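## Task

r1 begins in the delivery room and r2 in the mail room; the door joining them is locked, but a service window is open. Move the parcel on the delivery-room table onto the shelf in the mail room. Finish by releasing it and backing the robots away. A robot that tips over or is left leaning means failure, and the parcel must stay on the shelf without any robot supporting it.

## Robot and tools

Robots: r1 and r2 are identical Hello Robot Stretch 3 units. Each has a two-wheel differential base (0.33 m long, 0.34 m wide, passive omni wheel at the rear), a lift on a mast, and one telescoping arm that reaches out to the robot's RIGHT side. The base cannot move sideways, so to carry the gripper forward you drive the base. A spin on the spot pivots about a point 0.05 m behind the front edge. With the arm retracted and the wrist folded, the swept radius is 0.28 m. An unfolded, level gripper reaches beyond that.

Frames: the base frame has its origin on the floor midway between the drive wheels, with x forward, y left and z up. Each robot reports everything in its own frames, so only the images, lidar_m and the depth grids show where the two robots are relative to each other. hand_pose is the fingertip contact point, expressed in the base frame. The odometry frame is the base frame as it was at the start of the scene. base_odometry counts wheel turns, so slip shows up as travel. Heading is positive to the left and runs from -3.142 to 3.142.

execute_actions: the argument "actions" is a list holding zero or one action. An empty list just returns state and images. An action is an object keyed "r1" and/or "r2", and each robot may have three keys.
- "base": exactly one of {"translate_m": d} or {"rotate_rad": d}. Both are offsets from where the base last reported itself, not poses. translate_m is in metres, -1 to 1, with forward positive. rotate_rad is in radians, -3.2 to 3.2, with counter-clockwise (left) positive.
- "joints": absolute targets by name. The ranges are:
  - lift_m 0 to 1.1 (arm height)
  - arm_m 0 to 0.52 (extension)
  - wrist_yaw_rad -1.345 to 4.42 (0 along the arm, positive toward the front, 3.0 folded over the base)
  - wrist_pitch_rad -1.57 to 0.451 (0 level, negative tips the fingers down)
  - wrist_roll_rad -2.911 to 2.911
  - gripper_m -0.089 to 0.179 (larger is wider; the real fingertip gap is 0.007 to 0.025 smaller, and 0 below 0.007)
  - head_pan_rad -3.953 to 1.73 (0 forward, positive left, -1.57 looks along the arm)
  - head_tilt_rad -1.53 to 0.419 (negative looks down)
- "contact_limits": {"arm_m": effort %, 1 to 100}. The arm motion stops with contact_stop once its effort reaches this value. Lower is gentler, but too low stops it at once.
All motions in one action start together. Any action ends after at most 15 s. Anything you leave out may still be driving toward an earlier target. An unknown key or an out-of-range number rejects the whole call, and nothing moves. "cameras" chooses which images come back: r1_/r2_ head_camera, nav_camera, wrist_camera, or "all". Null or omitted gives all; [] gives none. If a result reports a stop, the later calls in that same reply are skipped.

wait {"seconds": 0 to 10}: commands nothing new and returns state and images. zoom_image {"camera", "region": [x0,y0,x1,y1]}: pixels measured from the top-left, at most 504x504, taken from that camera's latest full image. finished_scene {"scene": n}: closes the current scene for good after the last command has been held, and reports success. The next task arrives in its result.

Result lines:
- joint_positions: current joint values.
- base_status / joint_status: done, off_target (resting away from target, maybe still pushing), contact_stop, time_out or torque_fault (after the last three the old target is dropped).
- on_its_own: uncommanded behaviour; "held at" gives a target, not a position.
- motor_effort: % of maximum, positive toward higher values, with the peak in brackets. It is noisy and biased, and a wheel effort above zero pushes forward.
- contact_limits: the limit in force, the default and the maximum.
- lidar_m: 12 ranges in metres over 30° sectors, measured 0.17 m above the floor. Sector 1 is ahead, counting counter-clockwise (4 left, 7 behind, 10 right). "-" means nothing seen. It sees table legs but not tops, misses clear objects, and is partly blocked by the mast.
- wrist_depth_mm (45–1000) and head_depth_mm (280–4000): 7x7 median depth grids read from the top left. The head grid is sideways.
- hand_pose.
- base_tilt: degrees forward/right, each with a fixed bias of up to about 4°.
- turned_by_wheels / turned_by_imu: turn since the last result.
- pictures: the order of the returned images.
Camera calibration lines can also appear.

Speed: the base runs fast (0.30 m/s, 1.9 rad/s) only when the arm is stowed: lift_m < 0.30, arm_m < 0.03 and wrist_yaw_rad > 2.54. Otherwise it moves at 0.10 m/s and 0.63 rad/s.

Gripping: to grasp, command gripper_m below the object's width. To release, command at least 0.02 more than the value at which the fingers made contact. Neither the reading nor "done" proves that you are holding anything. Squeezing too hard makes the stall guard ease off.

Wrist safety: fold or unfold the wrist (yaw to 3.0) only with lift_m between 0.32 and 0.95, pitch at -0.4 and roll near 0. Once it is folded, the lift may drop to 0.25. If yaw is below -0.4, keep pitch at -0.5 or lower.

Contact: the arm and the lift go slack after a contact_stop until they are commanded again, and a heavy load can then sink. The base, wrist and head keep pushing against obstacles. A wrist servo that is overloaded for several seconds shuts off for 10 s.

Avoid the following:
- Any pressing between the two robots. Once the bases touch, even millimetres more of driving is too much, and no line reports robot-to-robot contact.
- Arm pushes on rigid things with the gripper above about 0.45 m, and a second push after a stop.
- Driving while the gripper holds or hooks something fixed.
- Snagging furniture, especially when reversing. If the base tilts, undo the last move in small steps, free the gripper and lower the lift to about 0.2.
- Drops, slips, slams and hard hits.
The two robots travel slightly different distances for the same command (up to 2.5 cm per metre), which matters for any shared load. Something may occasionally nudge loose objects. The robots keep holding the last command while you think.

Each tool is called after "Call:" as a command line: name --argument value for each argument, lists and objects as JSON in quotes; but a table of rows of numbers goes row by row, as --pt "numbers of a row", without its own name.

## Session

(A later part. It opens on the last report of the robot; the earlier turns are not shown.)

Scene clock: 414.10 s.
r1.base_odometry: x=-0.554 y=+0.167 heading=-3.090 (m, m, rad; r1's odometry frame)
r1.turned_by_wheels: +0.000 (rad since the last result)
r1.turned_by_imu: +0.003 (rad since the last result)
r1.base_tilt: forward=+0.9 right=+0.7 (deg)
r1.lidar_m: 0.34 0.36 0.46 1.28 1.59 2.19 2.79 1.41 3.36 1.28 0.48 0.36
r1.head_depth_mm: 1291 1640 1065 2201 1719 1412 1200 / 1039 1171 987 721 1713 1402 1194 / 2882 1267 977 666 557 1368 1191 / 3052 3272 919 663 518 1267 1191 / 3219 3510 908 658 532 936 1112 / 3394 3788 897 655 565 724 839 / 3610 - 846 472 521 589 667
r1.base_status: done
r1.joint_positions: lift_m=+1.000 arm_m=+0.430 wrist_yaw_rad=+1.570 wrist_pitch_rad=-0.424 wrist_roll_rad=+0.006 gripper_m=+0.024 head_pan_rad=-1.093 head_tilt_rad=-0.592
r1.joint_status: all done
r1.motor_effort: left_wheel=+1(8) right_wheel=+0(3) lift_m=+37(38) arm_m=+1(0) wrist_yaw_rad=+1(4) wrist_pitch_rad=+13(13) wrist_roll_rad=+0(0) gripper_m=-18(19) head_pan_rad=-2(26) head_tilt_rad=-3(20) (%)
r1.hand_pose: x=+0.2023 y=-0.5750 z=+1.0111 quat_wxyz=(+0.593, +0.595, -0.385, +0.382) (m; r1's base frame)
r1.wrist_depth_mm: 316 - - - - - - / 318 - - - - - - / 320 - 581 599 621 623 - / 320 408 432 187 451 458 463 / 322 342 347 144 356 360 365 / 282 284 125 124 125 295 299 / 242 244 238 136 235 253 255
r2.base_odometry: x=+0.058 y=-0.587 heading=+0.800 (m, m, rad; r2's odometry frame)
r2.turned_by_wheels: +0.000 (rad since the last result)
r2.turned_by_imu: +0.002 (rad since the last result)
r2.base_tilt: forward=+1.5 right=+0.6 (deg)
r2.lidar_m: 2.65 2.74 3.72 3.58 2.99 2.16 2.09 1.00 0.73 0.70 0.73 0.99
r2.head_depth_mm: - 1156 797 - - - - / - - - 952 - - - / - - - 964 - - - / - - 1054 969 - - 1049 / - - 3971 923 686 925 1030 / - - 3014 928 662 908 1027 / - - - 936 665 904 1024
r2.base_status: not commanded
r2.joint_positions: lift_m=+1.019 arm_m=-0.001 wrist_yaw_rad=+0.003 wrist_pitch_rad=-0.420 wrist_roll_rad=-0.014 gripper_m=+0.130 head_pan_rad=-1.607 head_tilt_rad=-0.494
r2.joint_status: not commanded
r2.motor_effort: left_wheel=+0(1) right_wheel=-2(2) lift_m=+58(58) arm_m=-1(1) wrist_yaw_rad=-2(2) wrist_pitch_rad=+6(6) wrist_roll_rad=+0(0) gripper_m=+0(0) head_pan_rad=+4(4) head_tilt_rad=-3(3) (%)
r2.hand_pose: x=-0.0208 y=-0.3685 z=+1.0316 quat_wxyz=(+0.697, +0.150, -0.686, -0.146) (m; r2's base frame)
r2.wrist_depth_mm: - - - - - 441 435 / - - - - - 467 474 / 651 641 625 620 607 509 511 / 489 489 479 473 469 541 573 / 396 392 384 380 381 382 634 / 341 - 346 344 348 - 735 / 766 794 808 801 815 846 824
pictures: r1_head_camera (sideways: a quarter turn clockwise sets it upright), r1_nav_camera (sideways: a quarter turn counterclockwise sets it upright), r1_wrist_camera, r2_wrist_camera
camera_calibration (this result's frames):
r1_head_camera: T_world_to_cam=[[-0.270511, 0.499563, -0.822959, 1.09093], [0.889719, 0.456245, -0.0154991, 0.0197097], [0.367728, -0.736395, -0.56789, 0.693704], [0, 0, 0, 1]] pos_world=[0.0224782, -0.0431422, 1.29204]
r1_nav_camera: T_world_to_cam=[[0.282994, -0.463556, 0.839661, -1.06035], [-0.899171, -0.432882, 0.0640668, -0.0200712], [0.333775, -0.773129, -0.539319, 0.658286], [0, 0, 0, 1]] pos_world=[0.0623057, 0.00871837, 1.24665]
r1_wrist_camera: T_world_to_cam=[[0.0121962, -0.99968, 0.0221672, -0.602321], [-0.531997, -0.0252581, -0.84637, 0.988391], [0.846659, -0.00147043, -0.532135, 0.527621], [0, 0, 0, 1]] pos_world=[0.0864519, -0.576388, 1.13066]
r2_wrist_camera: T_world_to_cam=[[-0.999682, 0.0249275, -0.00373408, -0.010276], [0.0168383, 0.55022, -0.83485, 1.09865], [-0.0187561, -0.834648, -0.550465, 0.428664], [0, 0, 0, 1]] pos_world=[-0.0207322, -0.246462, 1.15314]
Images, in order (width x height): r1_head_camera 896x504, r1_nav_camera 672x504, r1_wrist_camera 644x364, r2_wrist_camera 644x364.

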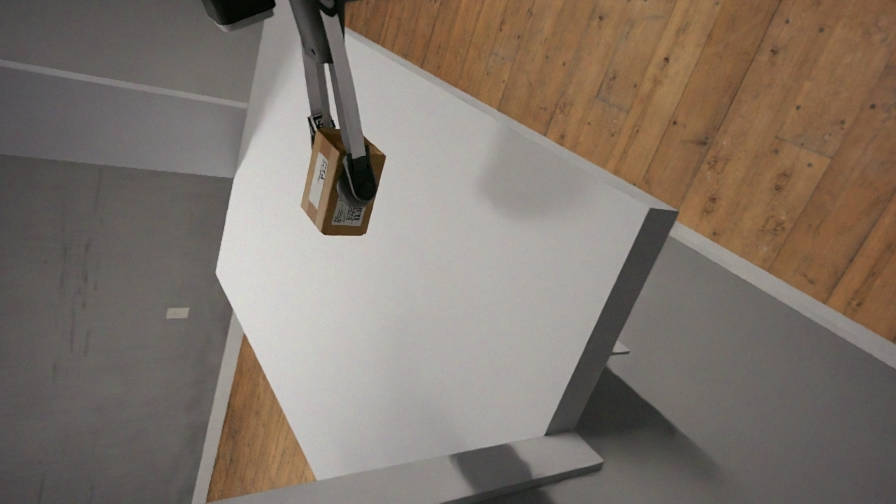

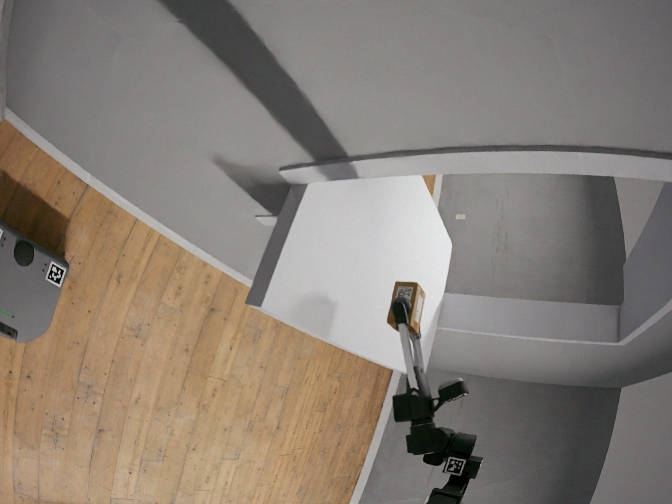

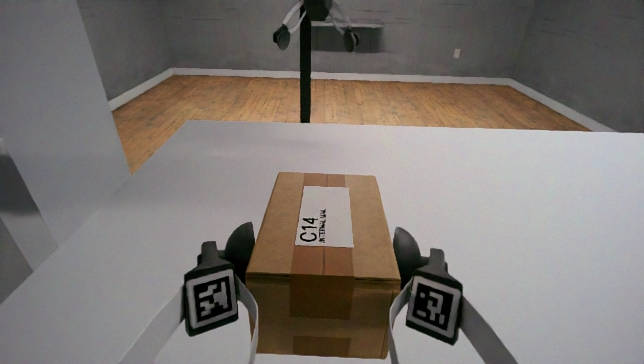

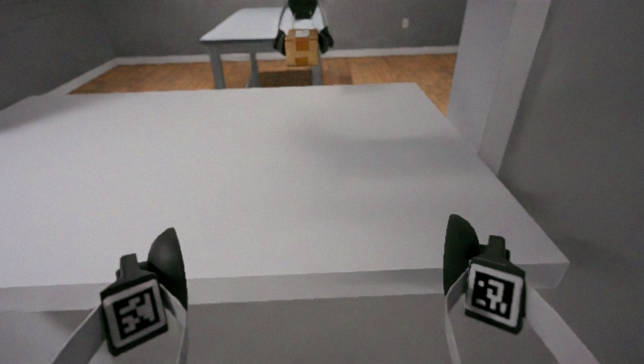

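Call:
execute_actions --actions '[{"r1": {"base": {"translate_m": 0.18}, "joints": {"lift_m": 0.92}}, "r2": {"joints": {"arm_m": 0.2}}}]' --cameras '["r1_head_camera", "r1_wrist_camera", "r2_wrist_camera"]'

Scene clock: 429.27 s.
r1.base_odometry: x=-0.734 y=+0.158 heading=-3.090 (m, m, rad; r1's odometry frame)
r1.turned_by_wheels: +0.000 (rad since the last result)
r1.turned_by_imu: +0.000 (rad since the last result)
r1.base_tilt: forward=+0.8 right=+0.4 (deg)
r1.lidar_m: 0.16 0.17 0.24 0.60 1.59 2.19 2.96 1.58 3.37 0.61 0.23 0.17
r1.head_depth_mm: 1010 1083 1057 647 526 440 1197 / 2797 2995 932 645 525 455 1191 / 2918 3166 925 641 522 831 1162 / - 3197 312 370 447 566 784 / - - 289 308 350 414 505 / - - - - 295 320 371 / - - - - - - 302
r1.base_status: done
r1.joint_positions: lift_m=+0.920 arm_m=+0.430 wrist_yaw_rad=+1.570 wrist_pitch_rad=-0.424 wrist_roll_rad=+0.006 gripper_m=+0.024 head_pan_rad=-1.093 head_tilt_rad=-0.592
r1.joint_status: all done
r1.motor_effort: left_wheel=+0(3) right_wheel=-1(3) lift_m=+23(34) arm_m=+1(1) wrist_yaw_rad=+0(1) wrist_pitch_rad=+13(13) wrist_roll_rad=+0(0) gripper_m=-20(19) head_pan_rad=-3(2) head_tilt_rad=-5(4) (%)
r1.hand_pose: x=+0.2023 y=-0.5750 z=+0.9317 quat_wxyz=(+0.593, +0.595, -0.385, +0.382) (m; r1's base frame)
r1.wrist_depth_mm: - - - - - - - / - - - - - - - / - 380 389 397 402 411 426 / 294 284 288 186 295 302 308 / 224 226 229 145 235 238 240 / 186 188 125 124 125 196 197 / 159 160 157 136 155 166 168
r2.base_odometry: x=+0.058 y=-0.587 heading=+0.800 (m, m, rad; r2's odometry frame)
r2.turned_by_wheels: +0.000 (rad since the last result)
r2.turned_by_imu: +0.001 (rad since the last result)
r2.base_tilt: forward=+1.7 right=+0.6 (deg)
r2.lidar_m: 2.65 2.75 3.72 3.57 2.98 2.16 2.09 1.00 0.73 0.70 0.73 0.99
r2.head_depth_mm: - - - 763 645 922 1042 / - - - - 649 918 1039 / - - - - 627 916 1041 / - - 976 838 653 913 1030 / - - 3983 947 657 911 1026 / - - 2966 930 663 905 1029 / - - - 936 666 903 1020
r2.base_status: not commanded
r2.joint_positions: lift_m=+1.019 arm_m=+0.200 wrist_yaw_rad=+0.002 wrist_pitch_rad=-0.420 wrist_roll_rad=-0.014 gripper_m=+0.130 head_pan_rad=-1.607 head_tilt_rad=-0.494
r2.joint_status: all done
r2.motor_effort: left_wheel=+0(1) right_wheel=-2(2) lift_m=+58(58) arm_m=+4(4) wrist_yaw_rad=-1(2) wrist_pitch_rad=+6(6) wrist_roll_rad=+0(0) gripper_m=+0(0) head_pan_rad=+4(4) head_tilt_rad=-3(2) (%)
r2.hand_pose: x=-0.0211 y=-0.5688 z=+1.0316 quat_wxyz=(+0.697, +0.149, -0.686, -0.146) (m; r2's base frame)
r2.wrist_depth_mm: - - - - - - 290 / - - - 493 - - 294 / 649 630 624 579 600 535 295 / 485 481 457 399 466 423 315 / 394 391 386 365 377 371 350 / 328 - 320 320 317 - 382 / 291 272 278 276 272 265 278
pictures: r1_head_camera (sideways: a quarter turn clockwise sets it upright), r1_wrist_camera, r2_wrist_camera
camera_calibration (this result's frames):
r1_head_camera: T_world_to_cam=[[-0.270511, 0.499563, -0.822959, 1.09093], [0.889719, 0.456246, -0.0154991, 0.0197097], [0.367729, -0.736395, -0.56789, 0.693703], [0, 0, 0, 1]] pos_world=[0.0224782, -0.0431422, 1.29204]
r1_wrist_camera: T_world_to_cam=[[0.0121966, -0.99968, 0.0221672, -0.600562], [-0.531999, -0.0252583, -0.846368, 0.921183], [0.846657, -0.00147013, -0.532136, 0.485368], [0, 0, 0, 1]] pos_world=[0.0864519, -0.576389, 1.05125]
r2_wrist_camera: T_world_to_cam=[[-0.999648, 0.0262781, -0.00373417, -0.00481727], [0.0175818, 0.550197, -0.83485, 1.20886], [-0.0198837, -0.834622, -0.550465, 0.261486], [0, 0, 0, 1]] pos_world=[-0.0208701, -0.446741, 1.15314]
Images, in order (width x height): r1_head_camera 896x504, r1_wrist_camera 644x364, r2_wrist_camera 644x364.

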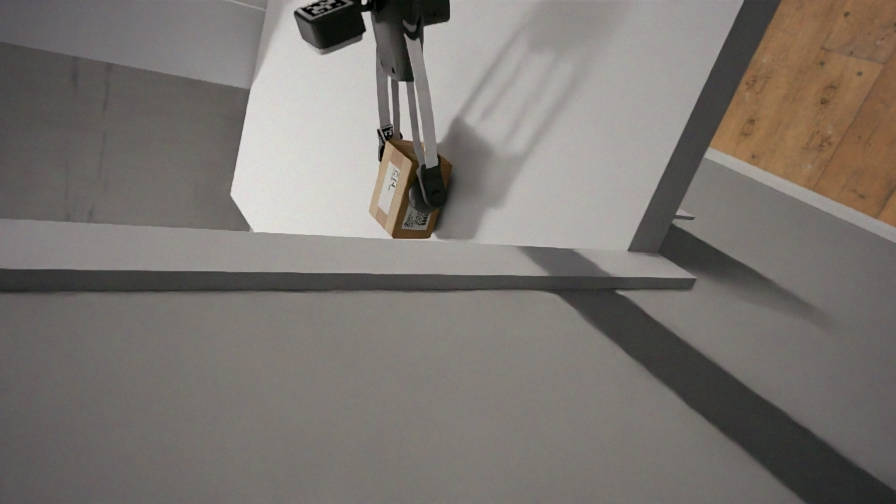

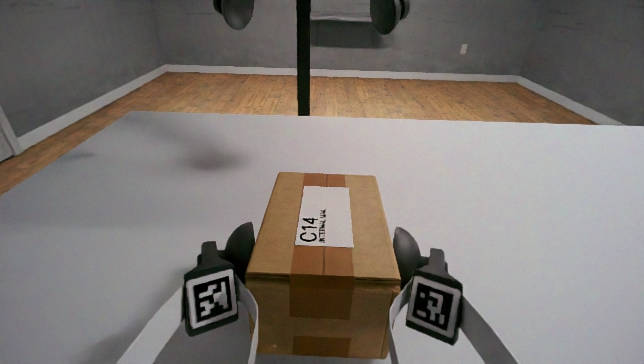

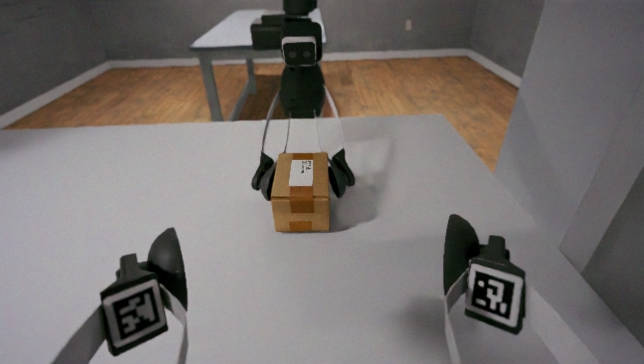

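Call:
execute_actions --actions '[{"r1": {"joints": {"lift_m": 0.912, "gripper_m": 0.12}}, "r2": {"base": {"translate_m": 0.013}}}]' --cameras '["r1_wrist_camera", "r2_wrist_camera"]'

Scene clock: 440.43 s.
r1.base_odometry: x=-0.734 y=+0.158 heading=-3.090 (m, m, rad; r1's odometry frame)
r1.turned_by_wheels: +0.000 (rad since the last result)
r1.turned_by_imu: +0.000 (rad since the last result)
r1.base_tilt: forward=+0.7 right=+0.6 (deg)
r1.lidar_m: 0.16 0.17 0.24 0.60 1.59 2.19 2.96 1.58 3.36 0.61 0.23 0.17
r1.head_depth_mm: 1010 1082 998 626 527 440 1204 / 2781 3008 930 644 524 453 1192 / 2886 3166 918 634 520 833 1171 / - 3156 311 370 447 566 786 / - - 290 308 351 414 505 / - - - - 295 321 372 / - - - - - - 302
r1.base_status: not commanded
r1.joint_positions: lift_m=+0.912 arm_m=+0.430 wrist_yaw_rad=+1.570 wrist_pitch_rad=-0.421 wrist_roll_rad=+0.006 gripper_m=+0.120 head_pan_rad=-1.093 head_tilt_rad=-0.592
r1.joint_status: all done
r1.motor_effort: left_wheel=+0(1) right_wheel=-1(0) lift_m=+22(23) arm_m=+1(0) wrist_yaw_rad=+0(0) wrist_pitch_rad=+12(13) wrist_roll_rad=+0(0) gripper_m=+0(84) head_pan_rad=-3(2) head_tilt_rad=-3(4) (%)
r1.hand_pose: x=+0.2027 y=-0.5750 z=+0.9243 quat_wxyz=(+0.593, +0.594, -0.386, +0.382) (m; r1's base frame)
r1.wrist_depth_mm: - - - - - - - / - - - - - - - / - 364 371 378 387 397 406 / 275 271 274 183 284 290 293 / 213 216 217 145 219 228 230 / 177 185 169 125 172 193 189 / 157 149 149 138 153 151 160
r2.base_odometry: x=+0.067 y=-0.578 heading=+0.800 (m, m, rad; r2's odometry frame)
r2.turned_by_wheels: +0.000 (rad since the last result)
r2.turned_by_imu: +0.001 (rad since the last result)
r2.base_tilt: forward=+1.6 right=+0.6 (deg)
r2.lidar_m: 2.63 2.73 3.72 3.58 3.01 2.18 2.10 1.00 0.73 0.70 0.73 0.99
r2.head_depth_mm: - - - 794 645 919 1043 / - - - - 649 918 1044 / - - - - 627 912 1036 / - - 1024 946 654 908 1029 / - - 3936 925 659 910 1031 / - - 3529 927 663 907 1026 / - - - 937 665 905 1024
r2.base_status: done
r2.joint_positions: lift_m=+1.019 arm_m=+0.200 wrist_yaw_rad=+0.002 wrist_pitch_rad=-0.420 wrist_roll_rad=-0.014 gripper_m=+0.130 head_pan_rad=-1.607 head_tilt_rad=-0.494
r2.joint_status: not commanded
r2.motor_effort: left_wheel=+1(5) right_wheel=-2(5) lift_m=+58(58) arm_m=+3(3) wrist_yaw_rad=-1(1) wrist_pitch_rad=+6(6) wrist_roll_rad=+0(0) gripper_m=+0(1) head_pan_rad=+3(4) head_tilt_rad=-4(3) (%)
r2.hand_pose: x=-0.0211 y=-0.5688 z=+1.0316 quat_wxyz=(+0.697, +0.149, -0.686, -0.146) (m; r2's base frame)
r2.wrist_depth_mm: - - - 550 - - 308 / - - - - - - 310 / 655 633 619 579 601 - 312 / 489 485 455 416 461 433 321 / 390 388 384 368 377 380 347 / 331 - 321 321 319 - 333 / 291 274 278 276 273 266 270
pictures: r1_wrist_camera, r2_wrist_camera
camera_calibration (this result's frames):
r1_wrist_camera: T_world_to_cam=[[0.0121344, -0.99968, 0.0222011, -0.600423], [-0.529786, -0.0252579, -0.847755, 0.91594], [0.848044, -0.00147484, -0.529923, 0.478827], [0, 0, 0, 1]] pos_world=[0.0864717, -0.576389, 1.04356]
r2_wrist_camera: T_world_to_cam=[[-0.999648, 0.0262783, -0.00373412, -0.00481727], [0.0175818, 0.550197, -0.83485, 1.20886], [-0.0198839, -0.834621, -0.550465, 0.261487], [0, 0, 0, 1]] pos_world=[-0.0208701, -0.446741, 1.15314]
Images, in order (width x height): r1_wrist_camera 644x364, r2_wrist_camera 644x364.

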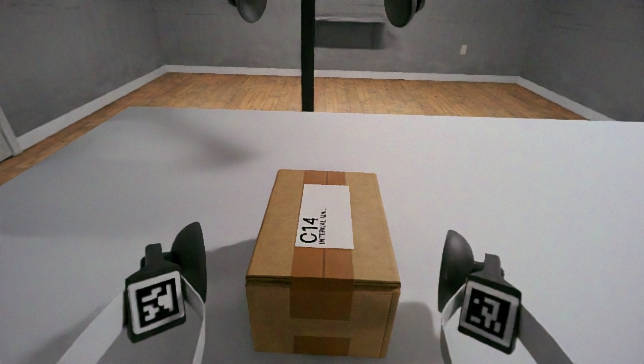

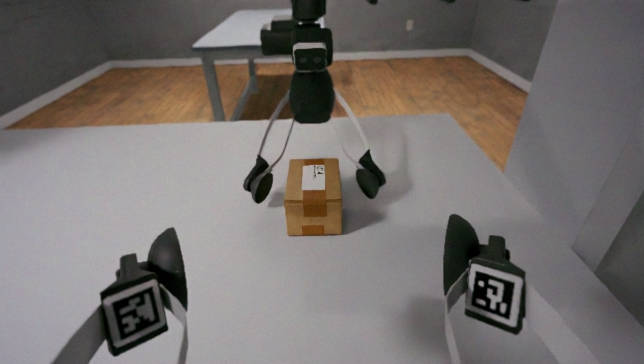

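Call:
execute_actions --actions '[{"r1": {"base": {"translate_m": -0.2}}, "r2": {"joints": {"lift_m": 0.912, "arm_m": 0.412}}}]' --cameras '["r1_wrist_camera", "r2_wrist_camera"]'

Scene clock: 455.57 s.
r1.base_odometry: x=-0.534 y=+0.168 heading=-3.090 (m, m, rad; r1's odometry frame)
r1.turned_by_wheels: +0.000 (rad since the last result)
r1.turned_by_imu: -0.001 (rad since the last result)
r1.base_tilt: forward=+0.9 right=+0.9 (deg)
r1.lidar_m: 0.36 0.38 0.48 1.49 1.59 2.19 2.77 1.39 3.37 1.36 0.51 0.38
r1.head_depth_mm: 1360 1823 1055 2045 1726 1411 1194 / 1048 1189 931 1961 1699 1406 1194 / 2859 1205 928 642 609 1392 1191 / 3083 3290 915 662 519 1300 1190 / 3222 3590 907 657 532 994 1131 / 3419 3733 815 655 567 769 889 / 3560 - 765 604 554 626 709
r1.base_status: done
r1.joint_positions: lift_m=+0.912 arm_m=+0.430 wrist_yaw_rad=+1.570 wrist_pitch_rad=-0.421 wrist_roll_rad=+0.006 gripper_m=+0.120 head_pan_rad=-1.093 head_tilt_rad=-0.592
r1.joint_status: not commanded
r1.motor_effort: left_wheel=+0(3) right_wheel=+0(4) lift_m=+23(22) arm_m=+1(1) wrist_yaw_rad=-1(0) wrist_pitch_rad=+12(12) wrist_roll_rad=+0(0) gripper_m=-1(0) head_pan_rad=-2(2) head_tilt_rad=-4(4) (%)
r1.hand_pose: x=+0.2027 y=-0.5750 z=+0.9243 quat_wxyz=(+0.593, +0.594, -0.386, +0.382) (m; r1's base frame)
r1.wrist_depth_mm: 315 - - 428 - - - / 316 - 568 531 - - - / 317 364 349 306 362 396 406 / 266 271 274 279 284 288 292 / 213 216 220 221 224 227 230 / 178 184 180 182 185 194 189 / 156 149 154 156 157 152 160
r2.base_odometry: x=+0.067 y=-0.578 heading=+0.800 (m, m, rad; r2's odometry frame)
r2.turned_by_wheels: +0.000 (rad since the last result)
r2.turned_by_imu: +0.001 (rad since the last result)
r2.base_tilt: forward=+1.7 right=+0.7 (deg)
r2.lidar_m: 2.63 2.73 3.73 3.59 3.00 2.17 2.10 1.00 0.73 0.70 0.72 0.99
r2.head_depth_mm: - - 3921 800 - 917 1043 / - - - - 625 918 1037 / - - - - 651 911 1037 / - - 1822 919 656 914 1030 / - - - 926 659 910 1030 / - - 3465 926 662 905 1023 / - - - 936 664 903 1021
r2.base_status: not commanded
r2.joint_positions: lift_m=+0.913 arm_m=+0.412 wrist_yaw_rad=+0.002 wrist_pitch_rad=-0.420 wrist_roll_rad=-0.014 gripper_m=+0.130 head_pan_rad=-1.607 head_tilt_rad=-0.494
r2.joint_status: all done
r2.motor_effort: left_wheel=+0(1) right_wheel=-2(2) lift_m=+21(53) arm_m=+3(3) wrist_yaw_rad=-2(1) wrist_pitch_rad=+6(6) wrist_roll_rad=+0(0) gripper_m=+0(0) head_pan_rad=+4(4) head_tilt_rad=-3(3) (%)
r2.hand_pose: x=-0.0212 y=-0.7808 z=+0.9249 quat_wxyz=(+0.697, +0.149, -0.686, -0.146) (m; r2's base frame)
r2.wrist_depth_mm: - - - 410 - - - / - - - - - - - / 372 364 354 352 347 343 - / 280 277 274 178 265 263 262 / 227 225 208 144 216 220 213 / 190 - 131 122 178 - 180 / 168 157 114 112 154 153 156
pictures: r1_wrist_camera, r2_wrist_camera
camera_calibration (this result's frames):
r1_wrist_camera: T_world_to_cam=[[0.0121342, -0.99968, 0.022201, -0.600422], [-0.529786, -0.0252576, -0.847755, 0.91594], [0.848044, -0.00147502, -0.529923, 0.478827], [0, 0, 0, 1]] pos_world=[0.0864717, -0.576389, 1.04356]
r2_wrist_camera: T_world_to_cam=[[-0.999645, 0.026379, -0.00373521, 0.000412178], [0.0176374, 0.550161, -0.834872, 1.23636], [-0.0199681, -0.834642, -0.550431, 0.0257236], [0, 0, 0, 1]] pos_world=[-0.0208805, -0.658737, 1.04636]
Images, in order (width x height): r1_wrist_camera 644x364, r2_wrist_camera 644x364.

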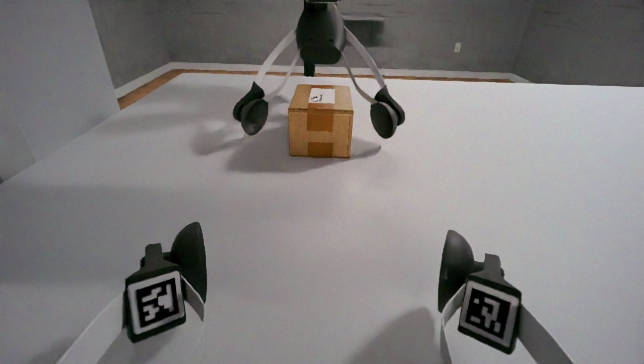

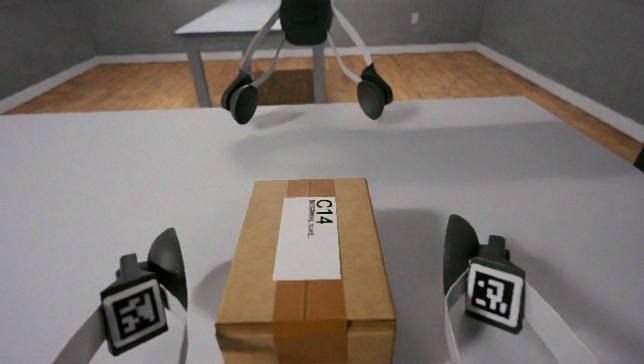

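Call:
execute_actions --actions '[{"r1": {"base": {"translate_m": -0.12}, "joints": {"lift_m": 0.94}}, "r2": {"joints": {"gripper_m": 0.02, "arm_m": 0.402}}}]' --cameras '["r1_wrist_camera", "r2_wrist_camera"]'

Scene clock: 465.97 s.
r1.base_odometry: x=-0.414 y=+0.174 heading=-3.090 (m, m, rad; r1's odometry frame)
r1.turned_by_wheels: +0.000 (rad since the last result)
r1.turned_by_imu: +0.000 (rad since the last result)
r1.base_tilt: forward=+0.8 right=+0.5 (deg)
r1.lidar_m: 0.48 0.51 0.67 1.52 1.58 2.19 2.65 1.28 1.69 1.82 0.68 0.50
r1.head_depth_mm: 1853 2473 2835 2135 1726 1414 1199 / 1309 1584 1122 2106 1711 1412 1195 / 1099 1206 929 1790 1703 1397 1198 / 3024 1262 918 717 1498 1391 1192 / 3239 3389 909 658 1111 1292 1189 / 3422 3783 898 654 566 1040 1131 / 3581 - 803 650 736 846 958
r1.base_status: done
r1.joint_positions: lift_m=+0.940 arm_m=+0.430 wrist_yaw_rad=+1.570 wrist_pitch_rad=-0.421 wrist_roll_rad=+0.006 gripper_m=+0.120 head_pan_rad=-1.093 head_tilt_rad=-0.592
r1.joint_status: all done
r1.motor_effort: left_wheel=+1(4) right_wheel=-1(4) lift_m=+36(38) arm_m=+1(1) wrist_yaw_rad=+1(0) wrist_pitch_rad=+12(12) wrist_roll_rad=+0(0) gripper_m=+0(1) head_pan_rad=-2(3) head_tilt_rad=-3(3) (%)
r1.hand_pose: x=+0.2027 y=-0.5750 z=+0.9518 quat_wxyz=(+0.593, +0.594, -0.386, +0.383) (m; r1's base frame)
r1.wrist_depth_mm: 350 449 - - - - - / 379 455 686 690 - - - / 415 408 438 418 459 472 482 / 395 322 327 333 336 343 348 / 254 256 260 263 266 271 272 / 238 233 237 236 236 239 241 / 638 651 632 635 626 655 633
r2.base_odometry: x=+0.067 y=-0.578 heading=+0.800 (m, m, rad; r2's odometry frame)
r2.turned_by_wheels: +0.000 (rad since the last result)
r2.turned_by_imu: +0.001 (rad since the last result)
r2.base_tilt: forward=+1.7 right=+0.6 (deg)
r2.lidar_m: 2.64 2.73 3.74 3.58 3.00 2.18 2.10 1.00 0.73 0.70 0.72 0.99
r2.head_depth_mm: - - 3940 800 - 919 1044 / - - - - 624 916 1038 / - - - - 652 915 1034 / - - 2594 920 657 911 1032 / - - - 925 659 909 1031 / - - 3505 928 662 906 1023 / - - - 935 664 904 1022
r2.base_status: not commanded
r2.joint_positions: lift_m=+0.913 arm_m=+0.402 wrist_yaw_rad=+0.002 wrist_pitch_rad=-0.420 wrist_roll_rad=-0.014 gripper_m=+0.021 head_pan_rad=-1.607 head_tilt_rad=-0.494
r2.joint_status: all done
r2.motor_effort: left_wheel=+1(1) right_wheel=-1(2) lift_m=+21(21) arm_m=-3(3) wrist_yaw_rad=-1(1) wrist_pitch_rad=+6(6) wrist_roll_rad=+0(0) gripper_m=-19(93) head_pan_rad=+4(4) head_tilt_rad=-3(3) (%)
r2.hand_pose: x=-0.0212 y=-0.7714 z=+0.9249 quat_wxyz=(+0.697, +0.149, -0.686, -0.146) (m; r2's base frame)
r2.wrist_depth_mm: - - - - - - - / - - - - - - - / 368 366 359 353 346 340 859 / 281 278 263 178 268 264 259 / 227 224 222 144 217 215 213 / 190 188 129 130 131 182 180 / 163 162 153 147 154 157 156
pictures: r1_wrist_camera, r2_wrist_camera
camera_calibration (this result's frames):
r1_wrist_camera: T_world_to_cam=[[0.0121277, -0.99968, 0.0222052, -0.601036], [-0.529516, -0.0252582, -0.847924, 0.939369], [0.848213, -0.00147463, -0.529653, 0.493067], [0, 0, 0, 1]] pos_world=[0.0864741, -0.57639, 1.07101]
r2_wrist_camera: T_world_to_cam=[[-0.999645, 0.0263771, -0.0037334, 0.00016204], [0.0176346, 0.550151, -0.834879, 1.2312], [-0.0199678, -0.834648, -0.550421, 0.0335326], [0, 0, 0, 1]] pos_world=[-0.0208802, -0.649364, 1.04636]
Images, in order (width x height): r1_wrist_camera 644x364, r2_wrist_camera 644x364.

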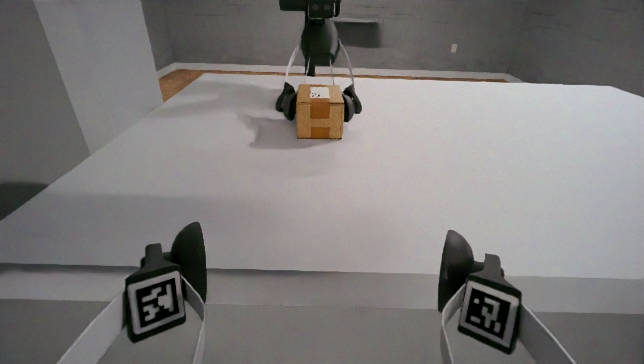

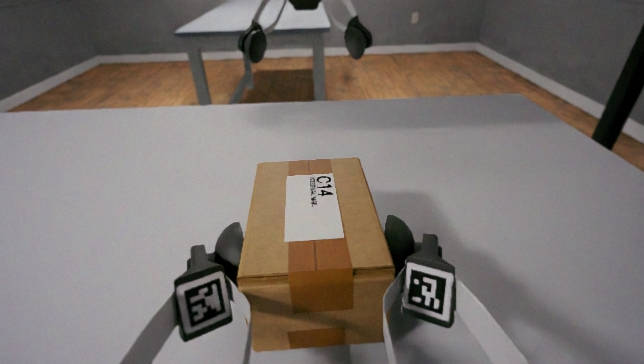

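Call:
execute_actions --actions '[{"r1": {"base": {"translate_m": -0.3}, "joints": {"arm_m": 0.15}}, "r2": {"base": {"rotate_rad": 1.56}, "joints": {"lift_m": 0.945, "arm_m": 0.0, "wrist_yaw_rad": 2.62, "head_pan_rad": -0.1, "head_tilt_rad": -0.25}}}]' --cameras '["r2_wrist_camera", "r2_head_camera", "r2_nav_camera"]'

Scene clock: 495.50 s.
r1.base_odometry: x=-0.115 y=+0.190 heading=-3.090 (m, m, rad; r1's odometry frame)
r1.turned_by_wheels: +0.000 (rad since the last result)
r1.turned_by_imu: -0.001 (rad since the last result)
r1.base_tilt: forward=+0.9 right=+0.6 (deg)
r1.lidar_m: 0.78 0.82 1.10 1.53 1.59 2.19 2.36 1.00 1.44 2.97 1.11 0.81
r1.head_depth_mm: 2664 2867 3044 2197 1849 1376 1197 / 2176 2618 2849 2369 - 1397 1192 / 1702 1945 2317 2246 1749 1400 1195 / 1379 1471 1776 2022 1697 1386 1189 / 1217 1320 1378 1625 1684 1374 1185 / 3383 3545 953 1338 1472 1381 1180 / 3592 3769 893 1136 1260 1317 1176
r1.base_status: done
r1.joint_positions: lift_m=+0.940 arm_m=+0.150 wrist_yaw_rad=+1.570 wrist_pitch_rad=-0.421 wrist_roll_rad=+0.006 gripper_m=+0.120 head_pan_rad=-1.093 head_tilt_rad=-0.592
r1.joint_status: all done
r1.motor_effort: left_wheel=+1(4) right_wheel=-1(4) lift_m=+36(36) arm_m=-3(3) wrist_yaw_rad=+0(1) wrist_pitch_rad=+12(12) wrist_roll_rad=+0(0) gripper_m=+1(1) head_pan_rad=-2(2) head_tilt_rad=-4(2) (%)
r1.hand_pose: x=+0.2027 y=-0.2955 z=+0.9518 quat_wxyz=(+0.593, +0.594, -0.386, +0.383) (m; r1's base frame)
r1.wrist_depth_mm: 621 621 625 636 - - - / 676 661 662 666 731 759 798 / 707 724 732 709 502 515 506 / 785 794 793 786 790 793 780 / 853 870 871 874 885 870 870 / 965 957 - - - 948 - / - - - - - - -
r2.base_odometry: x=+0.067 y=-0.578 heading=+2.360 (m, m, rad; r2's odometry frame)
r2.turned_by_wheels: +1.560 (rad since the last result)
r2.turned_by_imu: +1.577 (rad since the last result)
r2.base_tilt: forward=+1.7 right=+0.6 (deg)
r2.lidar_m: 3.58 3.03 2.18 2.10 1.00 0.73 0.70 0.73 0.99 2.63 2.73 3.67
r2.head_depth_mm: 3401 3588 3742 3945 3268 2218 1690 / 3414 3529 3718 3884 3283 2236 1700 / 3362 3526 3657 3772 3305 2259 1712 / 3340 3480 3665 3783 3309 2260 1694 / 3328 3473 3560 3789 3357 2239 1711 / 3288 3406 3605 3747 3355 2273 1694 / 3253 3351 3525 3736 3417 2284 1719
r2.base_status: done
r2.joint_positions: lift_m=+0.944 arm_m=+0.000 wrist_yaw_rad=+2.617 wrist_pitch_rad=-0.426 wrist_roll_rad=-0.014 gripper_m=+0.021 head_pan_rad=-0.107 head_tilt_rad=-0.260
r2.joint_status: all done
r2.motor_effort: left_wheel=-2(7) right_wheel=+3(8) lift_m=+59(62) arm_m=-3(4) wrist_yaw_rad=+1(3) wrist_pitch_rad=+8(8) wrist_roll_rad=+0(0) gripper_m=-18(19) head_pan_rad=+4(42) head_tilt_rad=+7(29) (%)
r2.hand_pose: x=+0.0906 y=+0.0481 z=+0.9553 quat_wxyz=(+0.324, +0.702, -0.032, +0.634) (m; r2's base frame)
r2.wrist_depth_mm: - - - - - - - / - - - - - - - / - - - - - - - / - - - 182 - - - / - - - 145 - - - / - - 129 129 132 - - / - - - 145 - - -
pictures: r2_head_camera (sideways: a quarter turn clockwise sets it upright), r2_nav_camera (sideways: a quarter turn counterclockwise sets it upright), r2_wrist_camera
camera_calibration (this result's frames):
r2_head_camera: T_world_to_cam=[[-0.197485, 0.0307883, -0.979822, 1.29446], [0.0727729, 0.997209, 0.0166671, -0.0184274], [0.977601, -0.068013, -0.199175, 0.209168], [0, 0, 0, 1]] pos_world=[0.0524951, -0.00725212, 1.31031]
r2_nav_camera: T_world_to_cam=[[0.240793, -0.0503705, 0.969268, -1.21954], [-0.0604068, -0.997494, -0.0368306, 0.0934511], [0.968695, -0.0496818, -0.243233, 0.263645], [0, 0, 0, 1]] pos_world=[0.0439116, 0.0448862, 1.24964]
r2_wrist_camera: T_world_to_cam=[[0.851322, -0.524632, -0.00355312, -0.0509822], [-0.293919, -0.471311, -0.831551, 0.877895], [0.434584, 0.708962, -0.555437, 0.625919], [0, 0, 0, 1]] pos_world=[0.029418, -0.0567379, 1.07749]
Images, in order (width x height): r2_head_camera 896x504, r2_nav_camera 672x504, r2_wrist_camera 644x364.

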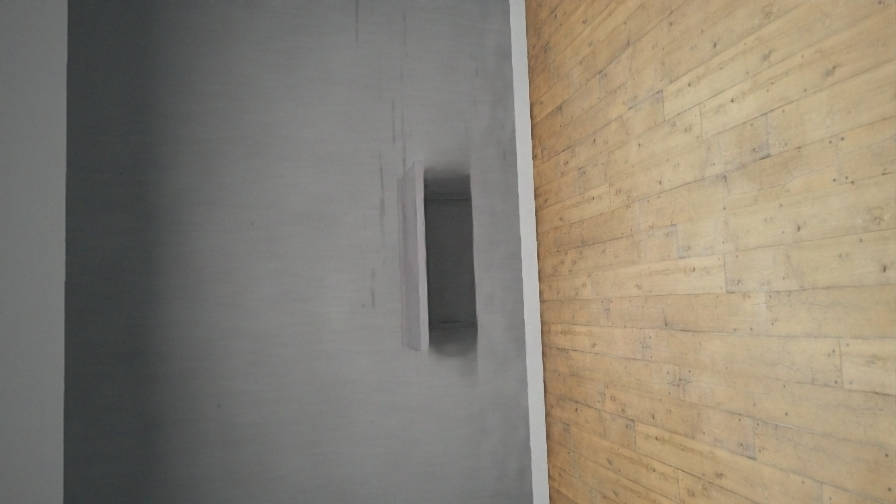

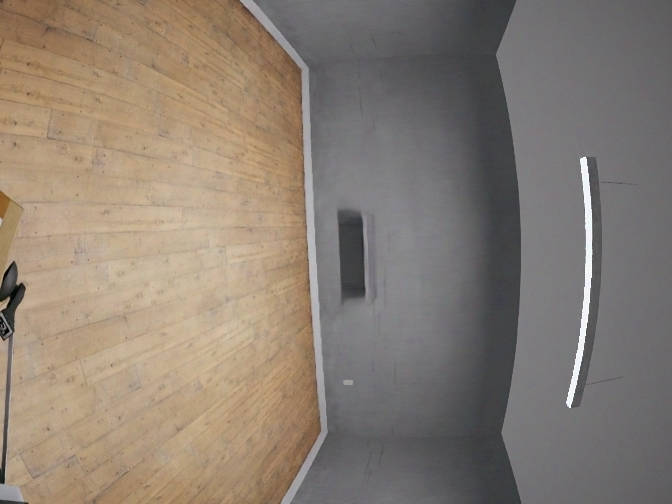

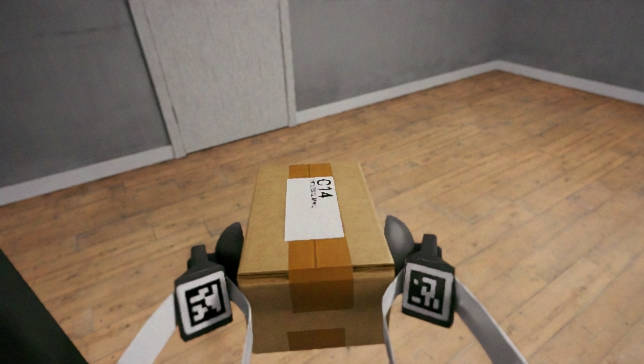

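Call:
execute_actions --actions '[{"r1": {"joints": {"arm_m": 0.0, "lift_m": 0.5, "gripper_m": 0.04}}, "r2": {"base": {"translate_m": 0.68}, "joints": {"lift_m": 0.29}}}]' --cameras '["r2_wrist_camera", "r2_head_camera"]'

Scene clock: 509.10 s.
r1.base_odometry: x=-0.115 y=+0.190 heading=-3.090 (m, m, rad; r1's odometry frame)
r1.turned_by_wheels: +0.000 (rad since the last result)
r1.turned_by_imu: +0.000 (rad since the last result)
r1.base_tilt: forward=+0.8 right=+0.8 (deg)
r1.lidar_m: 0.78 0.82 1.10 1.53 1.59 2.19 2.36 1.01 1.44 2.96 1.10 0.81
r1.head_depth_mm: 2621 2861 3024 2194 1718 1422 1210 / 2177 2641 2853 2185 1719 1403 1190 / 1686 1969 2325 2178 1701 1401 1194 / 1378 1462 1775 1981 1704 1390 1194 / 1226 1313 1376 1623 1644 1390 1191 / 3397 3557 955 1340 1503 1380 1183 / 3598 3759 896 1137 1248 1321 1180
r1.base_status: not commanded
r1.joint_positions: lift_m=+0.500 arm_m=+0.000 wrist_yaw_rad=+1.570 wrist_pitch_rad=-0.420 wrist_roll_rad=+0.006 gripper_m=+0.040 head_pan_rad=-1.093 head_tilt_rad=-0.592
r1.joint_status: all done
r1.motor_effort: left_wheel=+1(1) right_wheel=+0(1) lift_m=+23(33) arm_m=-3(2) wrist_yaw_rad=+1(0) wrist_pitch_rad=+12(12) wrist_roll_rad=+0(0) gripper_m=+0(80) head_pan_rad=-2(3) head_tilt_rad=-5(4) (%)
r1.hand_pose: x=+0.2027 y=-0.1455 z=+0.5124 quat_wxyz=(+0.593, +0.594, -0.386, +0.383) (m; r1's base frame)
r1.wrist_depth_mm: 597 623 620 617 620 618 619 / 652 666 670 661 668 669 669 / 710 728 729 731 725 726 724 / 780 775 796 797 796 798 794 / 831 854 867 859 873 852 851 / 756 768 793 791 809 804 802 / 650 656 650 666 663 684 691
r2.base_odometry: x=-0.415 y=-0.099 heading=+2.360 (m, m, rad; r2's odometry frame)
r2.turned_by_wheels: +0.000 (rad since the last result)
r2.turned_by_imu: +0.007 (rad since the last result)
r2.base_tilt: forward=+1.7 right=+0.6 (deg)
r2.lidar_m: 2.92 2.99 2.20 2.10 1.94 1.44 1.38 1.43 1.95 2.63 2.72 3.02
r2.head_depth_mm: 2764 2873 2994 3142 3229 2246 1686 / 2711 2849 2957 3107 3166 2237 1688 / 2710 2824 2964 3011 3182 2259 1701 / 2658 2790 2899 3014 3089 2251 1698 / 2652 2784 2913 2992 3099 2258 1702 / 2634 2786 2867 3022 3095 2246 1710 / 2643 2726 2825 2976 3049 2280 1708
r2.base_status: done
r2.joint_positions: lift_m=+0.291 arm_m=+0.000 wrist_yaw_rad=+2.618 wrist_pitch_rad=-0.427 wrist_roll_rad=-0.014 gripper_m=+0.021 head_pan_rad=-0.107 head_tilt_rad=-0.259
r2.joint_status: all done
r2.motor_effort: left_wheel=-2(6) right_wheel=+1(8) lift_m=+22(54) arm_m=-4(4) wrist_yaw_rad=+1(1) wrist_pitch_rad=+8(8) wrist_roll_rad=+0(0) gripper_m=-19(19) head_pan_rad=+4(4) head_tilt_rad=+6(6) (%)
r2.hand_pose: x=+0.0904 y=+0.0480 z=+0.3013 quat_wxyz=(+0.324, +0.702, -0.032, +0.634) (m; r2's base frame)
r2.wrist_depth_mm: - - - - - - - / - - - - - - - / - - - - - 992 972 / 822 815 784 182 784 768 759 / 650 661 641 145 623 618 623 / 548 549 130 129 131 532 514 / - 480 146 145 441 454 449
pictures: r2_head_camera (sideways: a quarter turn clockwise sets it upright), r2_wrist_camera
camera_calibration (this result's frames):
r2_head_camera: T_world_to_cam=[[-0.196645, 0.0306972, -0.979994, 1.29468], [0.0727538, 0.997211, 0.0166377, -0.018389], [0.977772, -0.0680266, -0.19833, 0.208068], [0, 0, 0, 1]] pos_world=[0.0524879, -0.00725112, 1.31035]
r2_wrist_camera: T_world_to_cam=[[0.851519, -0.524311, -0.00352309, -0.0532637], [-0.294189, -0.4722, -0.830951, 0.333866], [0.434014, 0.708608, -0.556334, 0.26311], [0, 0, 0, 1]] pos_world=[0.0293812, -0.0567171, 0.423616]
Images, in order (width x height): r2_head_camera 896x504, r2_wrist_camera 644x364.

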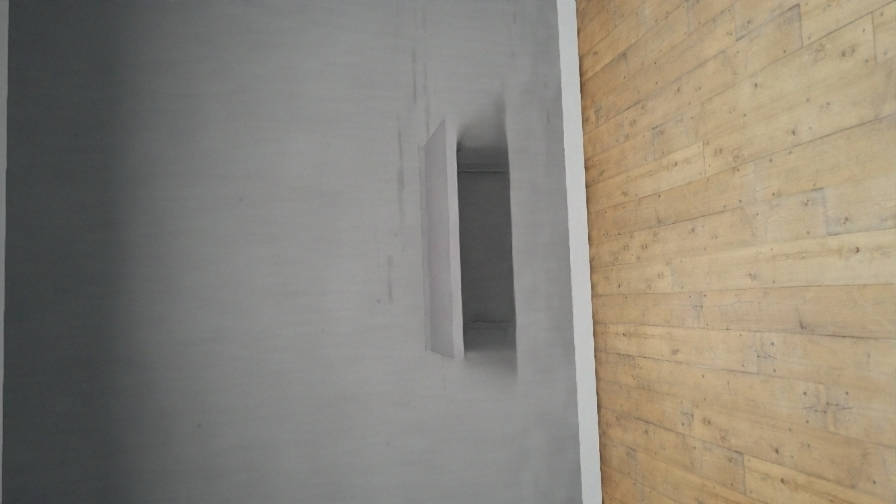

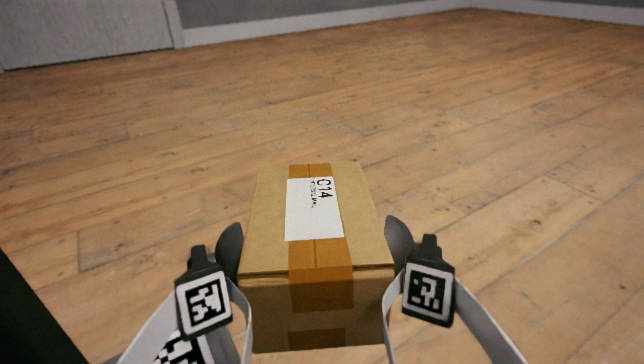

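Call:
execute_actions --actions '[{"r2": {"base": {"translate_m": 1.0}, "joints": {"head_tilt_rad": -0.4}}}]' --cameras '["r2_head_camera"]'

Scene clock: 515.63 s.
r1.base_odometry: x=-0.115 y=+0.190 heading=-3.090 (m, m, rad; r1's odometry frame)
r1.turned_by_wheels: +0.000 (rad since the last result)
r1.turned_by_imu: +0.000 (rad since the last result)
r1.base_tilt: forward=+0.7 right=+0.6 (deg)
r1.lidar_m: 0.78 0.82 1.10 1.53 1.59 2.20 2.36 1.01 1.44 2.96 1.11 0.81
r1.head_depth_mm: 2661 2927 3028 2206 1727 1407 1196 / 2173 2618 2915 2204 1716 1405 1188 / 1683 1956 2313 2200 1704 1412 1190 / 1382 1473 1789 1988 1700 1394 1195 / 1205 1315 1372 1620 1637 1395 1184 / 3398 3552 949 1337 1491 1386 1182 / 3606 3710 891 1138 1247 1318 1175
r1.base_status: not commanded
r1.joint_positions: lift_m=+0.500 arm_m=+0.000 wrist_yaw_rad=+1.570 wrist_pitch_rad=-0.420 wrist_roll_rad=+0.006 gripper_m=+0.040 head_pan_rad=-1.093 head_tilt_rad=-0.592
r1.joint_status: not commanded
r1.motor_effort: left_wheel=+1(2) right_wheel=-1(1) lift_m=+22(22) arm_m=-3(2) wrist_yaw_rad=+0(0) wrist_pitch_rad=+12(12) wrist_roll_rad=+0(0) gripper_m=+0(1) head_pan_rad=-3(2) head_tilt_rad=-4(4) (%)
r1.hand_pose: x=+0.2027 y=-0.1455 z=+0.5124 quat_wxyz=(+0.593, +0.594, -0.386, +0.383) (m; r1's base frame)
r1.wrist_depth_mm: 610 625 621 629 619 621 624 / 647 672 676 670 673 668 667 / 710 737 730 726 724 727 725 / 782 781 792 795 802 797 791 / 858 859 854 861 860 871 864 / 765 765 806 790 793 812 807 / 653 668 652 672 667 694 688
r2.base_odometry: x=-1.125 y=+0.606 heading=+2.360 (m, m, rad; r2's odometry frame)
r2.turned_by_wheels: +0.000 (rad since the last result)
r2.turned_by_imu: +0.010 (rad since the last result)
r2.base_tilt: forward=+1.7 right=+0.7 (deg)
r2.lidar_m: 1.92 2.00 2.19 2.12 2.17 2.46 2.38 2.49 2.73 2.63 2.71 1.99
r2.head_depth_mm: 1727 1832 1950 2074 2234 1854 1478 / 1706 1814 1927 2036 2240 1859 1480 / 1694 1792 1933 1998 2203 1859 1470 / 1684 1799 1905 1853 2196 1867 1483 / 1670 1775 1883 1874 2172 1890 1489 / 1653 1759 1882 1999 2159 1876 1499 / 1643 1752 1866 2004 2139 1887 1499
r2.base_status: done
r2.joint_positions: lift_m=+0.291 arm_m=+0.000 wrist_yaw_rad=+2.618 wrist_pitch_rad=-0.427 wrist_roll_rad=-0.014 gripper_m=+0.021 head_pan_rad=-0.107 head_tilt_rad=-0.396
r2.joint_status: all done
r2.motor_effort: left_wheel=-2(5) right_wheel=+1(8) lift_m=+22(22) arm_m=-4(3) wrist_yaw_rad=+2(1) wrist_pitch_rad=+8(8) wrist_roll_rad=+0(0) gripper_m=-19(18) head_pan_rad=+3(4) head_tilt_rad=-2(19) (%)
r2.hand_pose: x=+0.0904 y=+0.0480 z=+0.3013 quat_wxyz=(+0.324, +0.702, -0.032, +0.634) (m; r2's base frame)
r2.wrist_depth_mm: - - - - - - - / - - - - - - - / - - - - - 991 969 / 814 797 789 182 760 767 763 / 657 661 643 145 627 625 622 / 553 540 130 129 131 519 516 / - 486 146 145 445 453 450
pictures: r2_head_camera (sideways: a quarter turn clockwise sets it upright)
camera_calibration (this result's frames):
r2_head_camera: T_world_to_cam=[[-0.327266, 0.0447044, -0.943874, 1.24828], [0.0752592, 0.99694, 0.0211234, -0.0242409], [0.941931, -0.0641222, -0.329629, 0.379176], [0, 0, 0, 1]] pos_world=[0.0531871, -0.0073234, 1.30372]
Images, in order (width x height): r2_head_camera 896x504.

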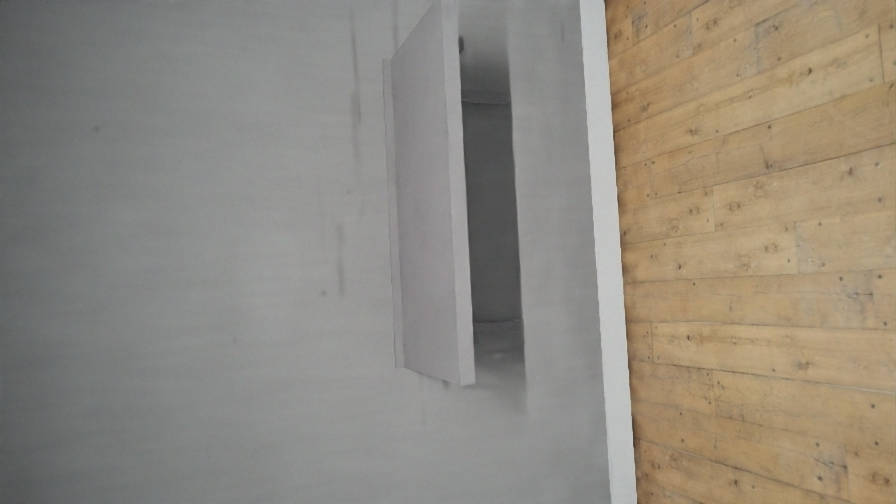

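Call:
execute_actions --actions '[{"r2": {"base": {"translate_m": 0.6}, "joints": {"head_tilt_rad": -0.6, "head_pan_rad": -0.25}}}]' --cameras '["r2_head_camera", "r2_nav_camera"]'

Scene clock: 544.47 s.
r1.base_odometry: x=-0.115 y=+0.190 heading=-3.090 (m, m, rad; r1's odometry frame)
r1.turned_by_wheels: +0.000 (rad since the last result)
r1.turned_by_imu: +0.000 (rad since the last result)
r1.base_tilt: forward=+0.8 right=+0.9 (deg)
r1.lidar_m: 0.78 0.82 1.10 1.53 1.59 2.20 2.36 1.01 1.44 2.96 1.10 0.81
r1.head_depth_mm: 2621 2948 2982 2213 1722 1413 1204 / 2161 2630 2875 2181 1715 1411 1191 / 1677 1957 2323 2175 1704 1401 1189 / 1383 1470 1776 1970 1700 1395 1182 / 1217 1316 1377 1623 1641 1386 1189 / 3399 3595 951 1339 1484 1390 1186 / 3618 3769 890 1135 1259 1319 1176
r1.base_status: not commanded
r1.joint_positions: lift_m=+0.500 arm_m=+0.000 wrist_yaw_rad=+1.570 wrist_pitch_rad=-0.420 wrist_roll_rad=+0.006 gripper_m=+0.040 head_pan_rad=-1.093 head_tilt_rad=-0.592
r1.joint_status: not commanded
r1.motor_effort: left_wheel=+2(2) right_wheel=-1(0) lift_m=+22(22) arm_m=-2(2) wrist_yaw_rad=+0(0) wrist_pitch_rad=+12(12) wrist_roll_rad=+0(0) gripper_m=+1(0) head_pan_rad=-3(1) head_tilt_rad=-4(5) (%)
r1.hand_pose: x=+0.2027 y=-0.1455 z=+0.5124 quat_wxyz=(+0.593, +0.594, -0.386, +0.383) (m; r1's base frame)
r1.wrist_depth_mm: 610 623 620 622 616 620 614 / 658 670 667 670 670 674 661 / 707 722 733 724 729 731 720 / 784 786 790 794 790 800 793 / 839 840 858 853 862 855 862 / 763 761 793 786 820 821 801 / 647 655 655 662 656 678 685
r2.base_odometry: x=-1.550 y=+1.029 heading=+2.360 (m, m, rad; r2's odometry frame)
r2.turned_by_wheels: +0.000 (rad since the last result)
r2.turned_by_imu: +0.006 (rad since the last result)
r2.base_tilt: forward=+1.8 right=+0.7 (deg)
r2.lidar_m: 1.32 1.37 1.90 2.11 2.19 3.02 2.98 3.09 2.73 2.63 1.85 1.37
r2.head_depth_mm: 1223 1348 1436 1703 1826 1520 1274 / 1196 1312 1393 1172 1799 1535 1283 / 1169 1282 1375 1127 1785 1530 1289 / 1150 1249 1354 1120 1731 1538 1288 / 1122 1229 1326 1080 1712 1546 1292 / 1104 1201 1304 1084 1667 1556 1294 / 1076 1177 1278 1037 1613 1556 1298
r2.base_status: done
r2.joint_positions: lift_m=+0.291 arm_m=+0.000 wrist_yaw_rad=+2.618 wrist_pitch_rad=-0.427 wrist_roll_rad=-0.014 gripper_m=+0.021 head_pan_rad=-0.243 head_tilt_rad=-0.593
r2.joint_status: all done
r2.motor_effort: left_wheel=-2(7) right_wheel=+1(8) lift_m=+22(22) arm_m=-3(4) wrist_yaw_rad=+1(2) wrist_pitch_rad=+8(8) wrist_roll_rad=+0(0) gripper_m=-19(17) head_pan_rad=-4(18) head_tilt_rad=-3(24) (%)
r2.hand_pose: x=+0.0904 y=+0.0480 z=+0.3013 quat_wxyz=(+0.324, +0.702, -0.032, +0.634) (m; r2's base frame)
r2.wrist_depth_mm: - - - - - - - / - - - - - - - / - - - - 981 986 961 / 817 805 782 182 776 761 758 / 655 645 635 145 632 614 615 / 552 549 130 130 131 526 523 / - 480 146 145 444 455 450
pictures: r2_head_camera (sideways: a quarter turn clockwise sets it upright), r2_nav_camera (sideways: a quarter turn counterclockwise sets it upright)
camera_calibration (this result's frames):
r2_head_camera: T_world_to_cam=[[-0.491673, 0.131715, -0.860761, 1.14085], [0.214458, 0.976363, 0.0269038, -0.0326092], [0.843958, -0.17137, -0.508298, 0.612273], [0, 0, 0, 1]] pos_world=[0.0511842, -0.0135028, 1.29409]
r2_nav_camera: T_world_to_cam=[[0.52617, -0.155563, 0.836029, -1.04743], [-0.209299, -0.976573, -0.0499885, 0.11147], [0.82422, -0.148677, -0.546403, 0.659048], [0, 0, 0, 1]] pos_world=[0.0312557, 0.0439035, 1.24136]
Images, in order (width x height): r2_head_camera 896x504, r2_nav_camera 672x504.

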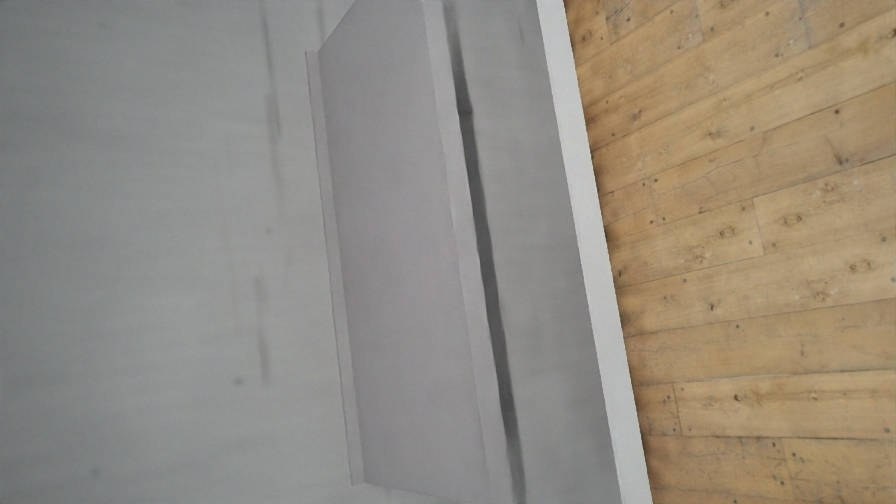

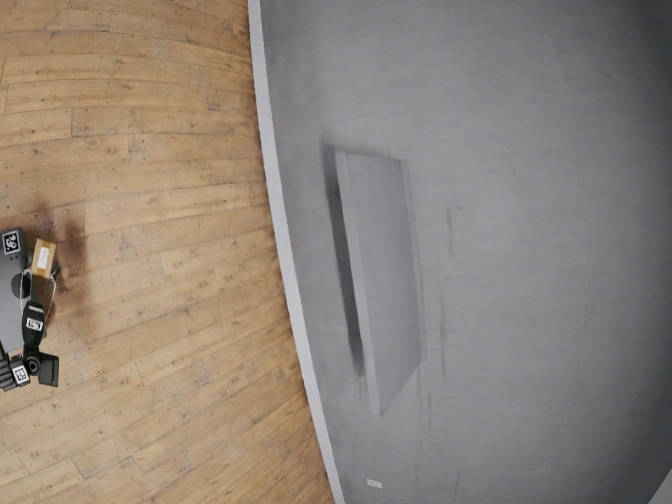

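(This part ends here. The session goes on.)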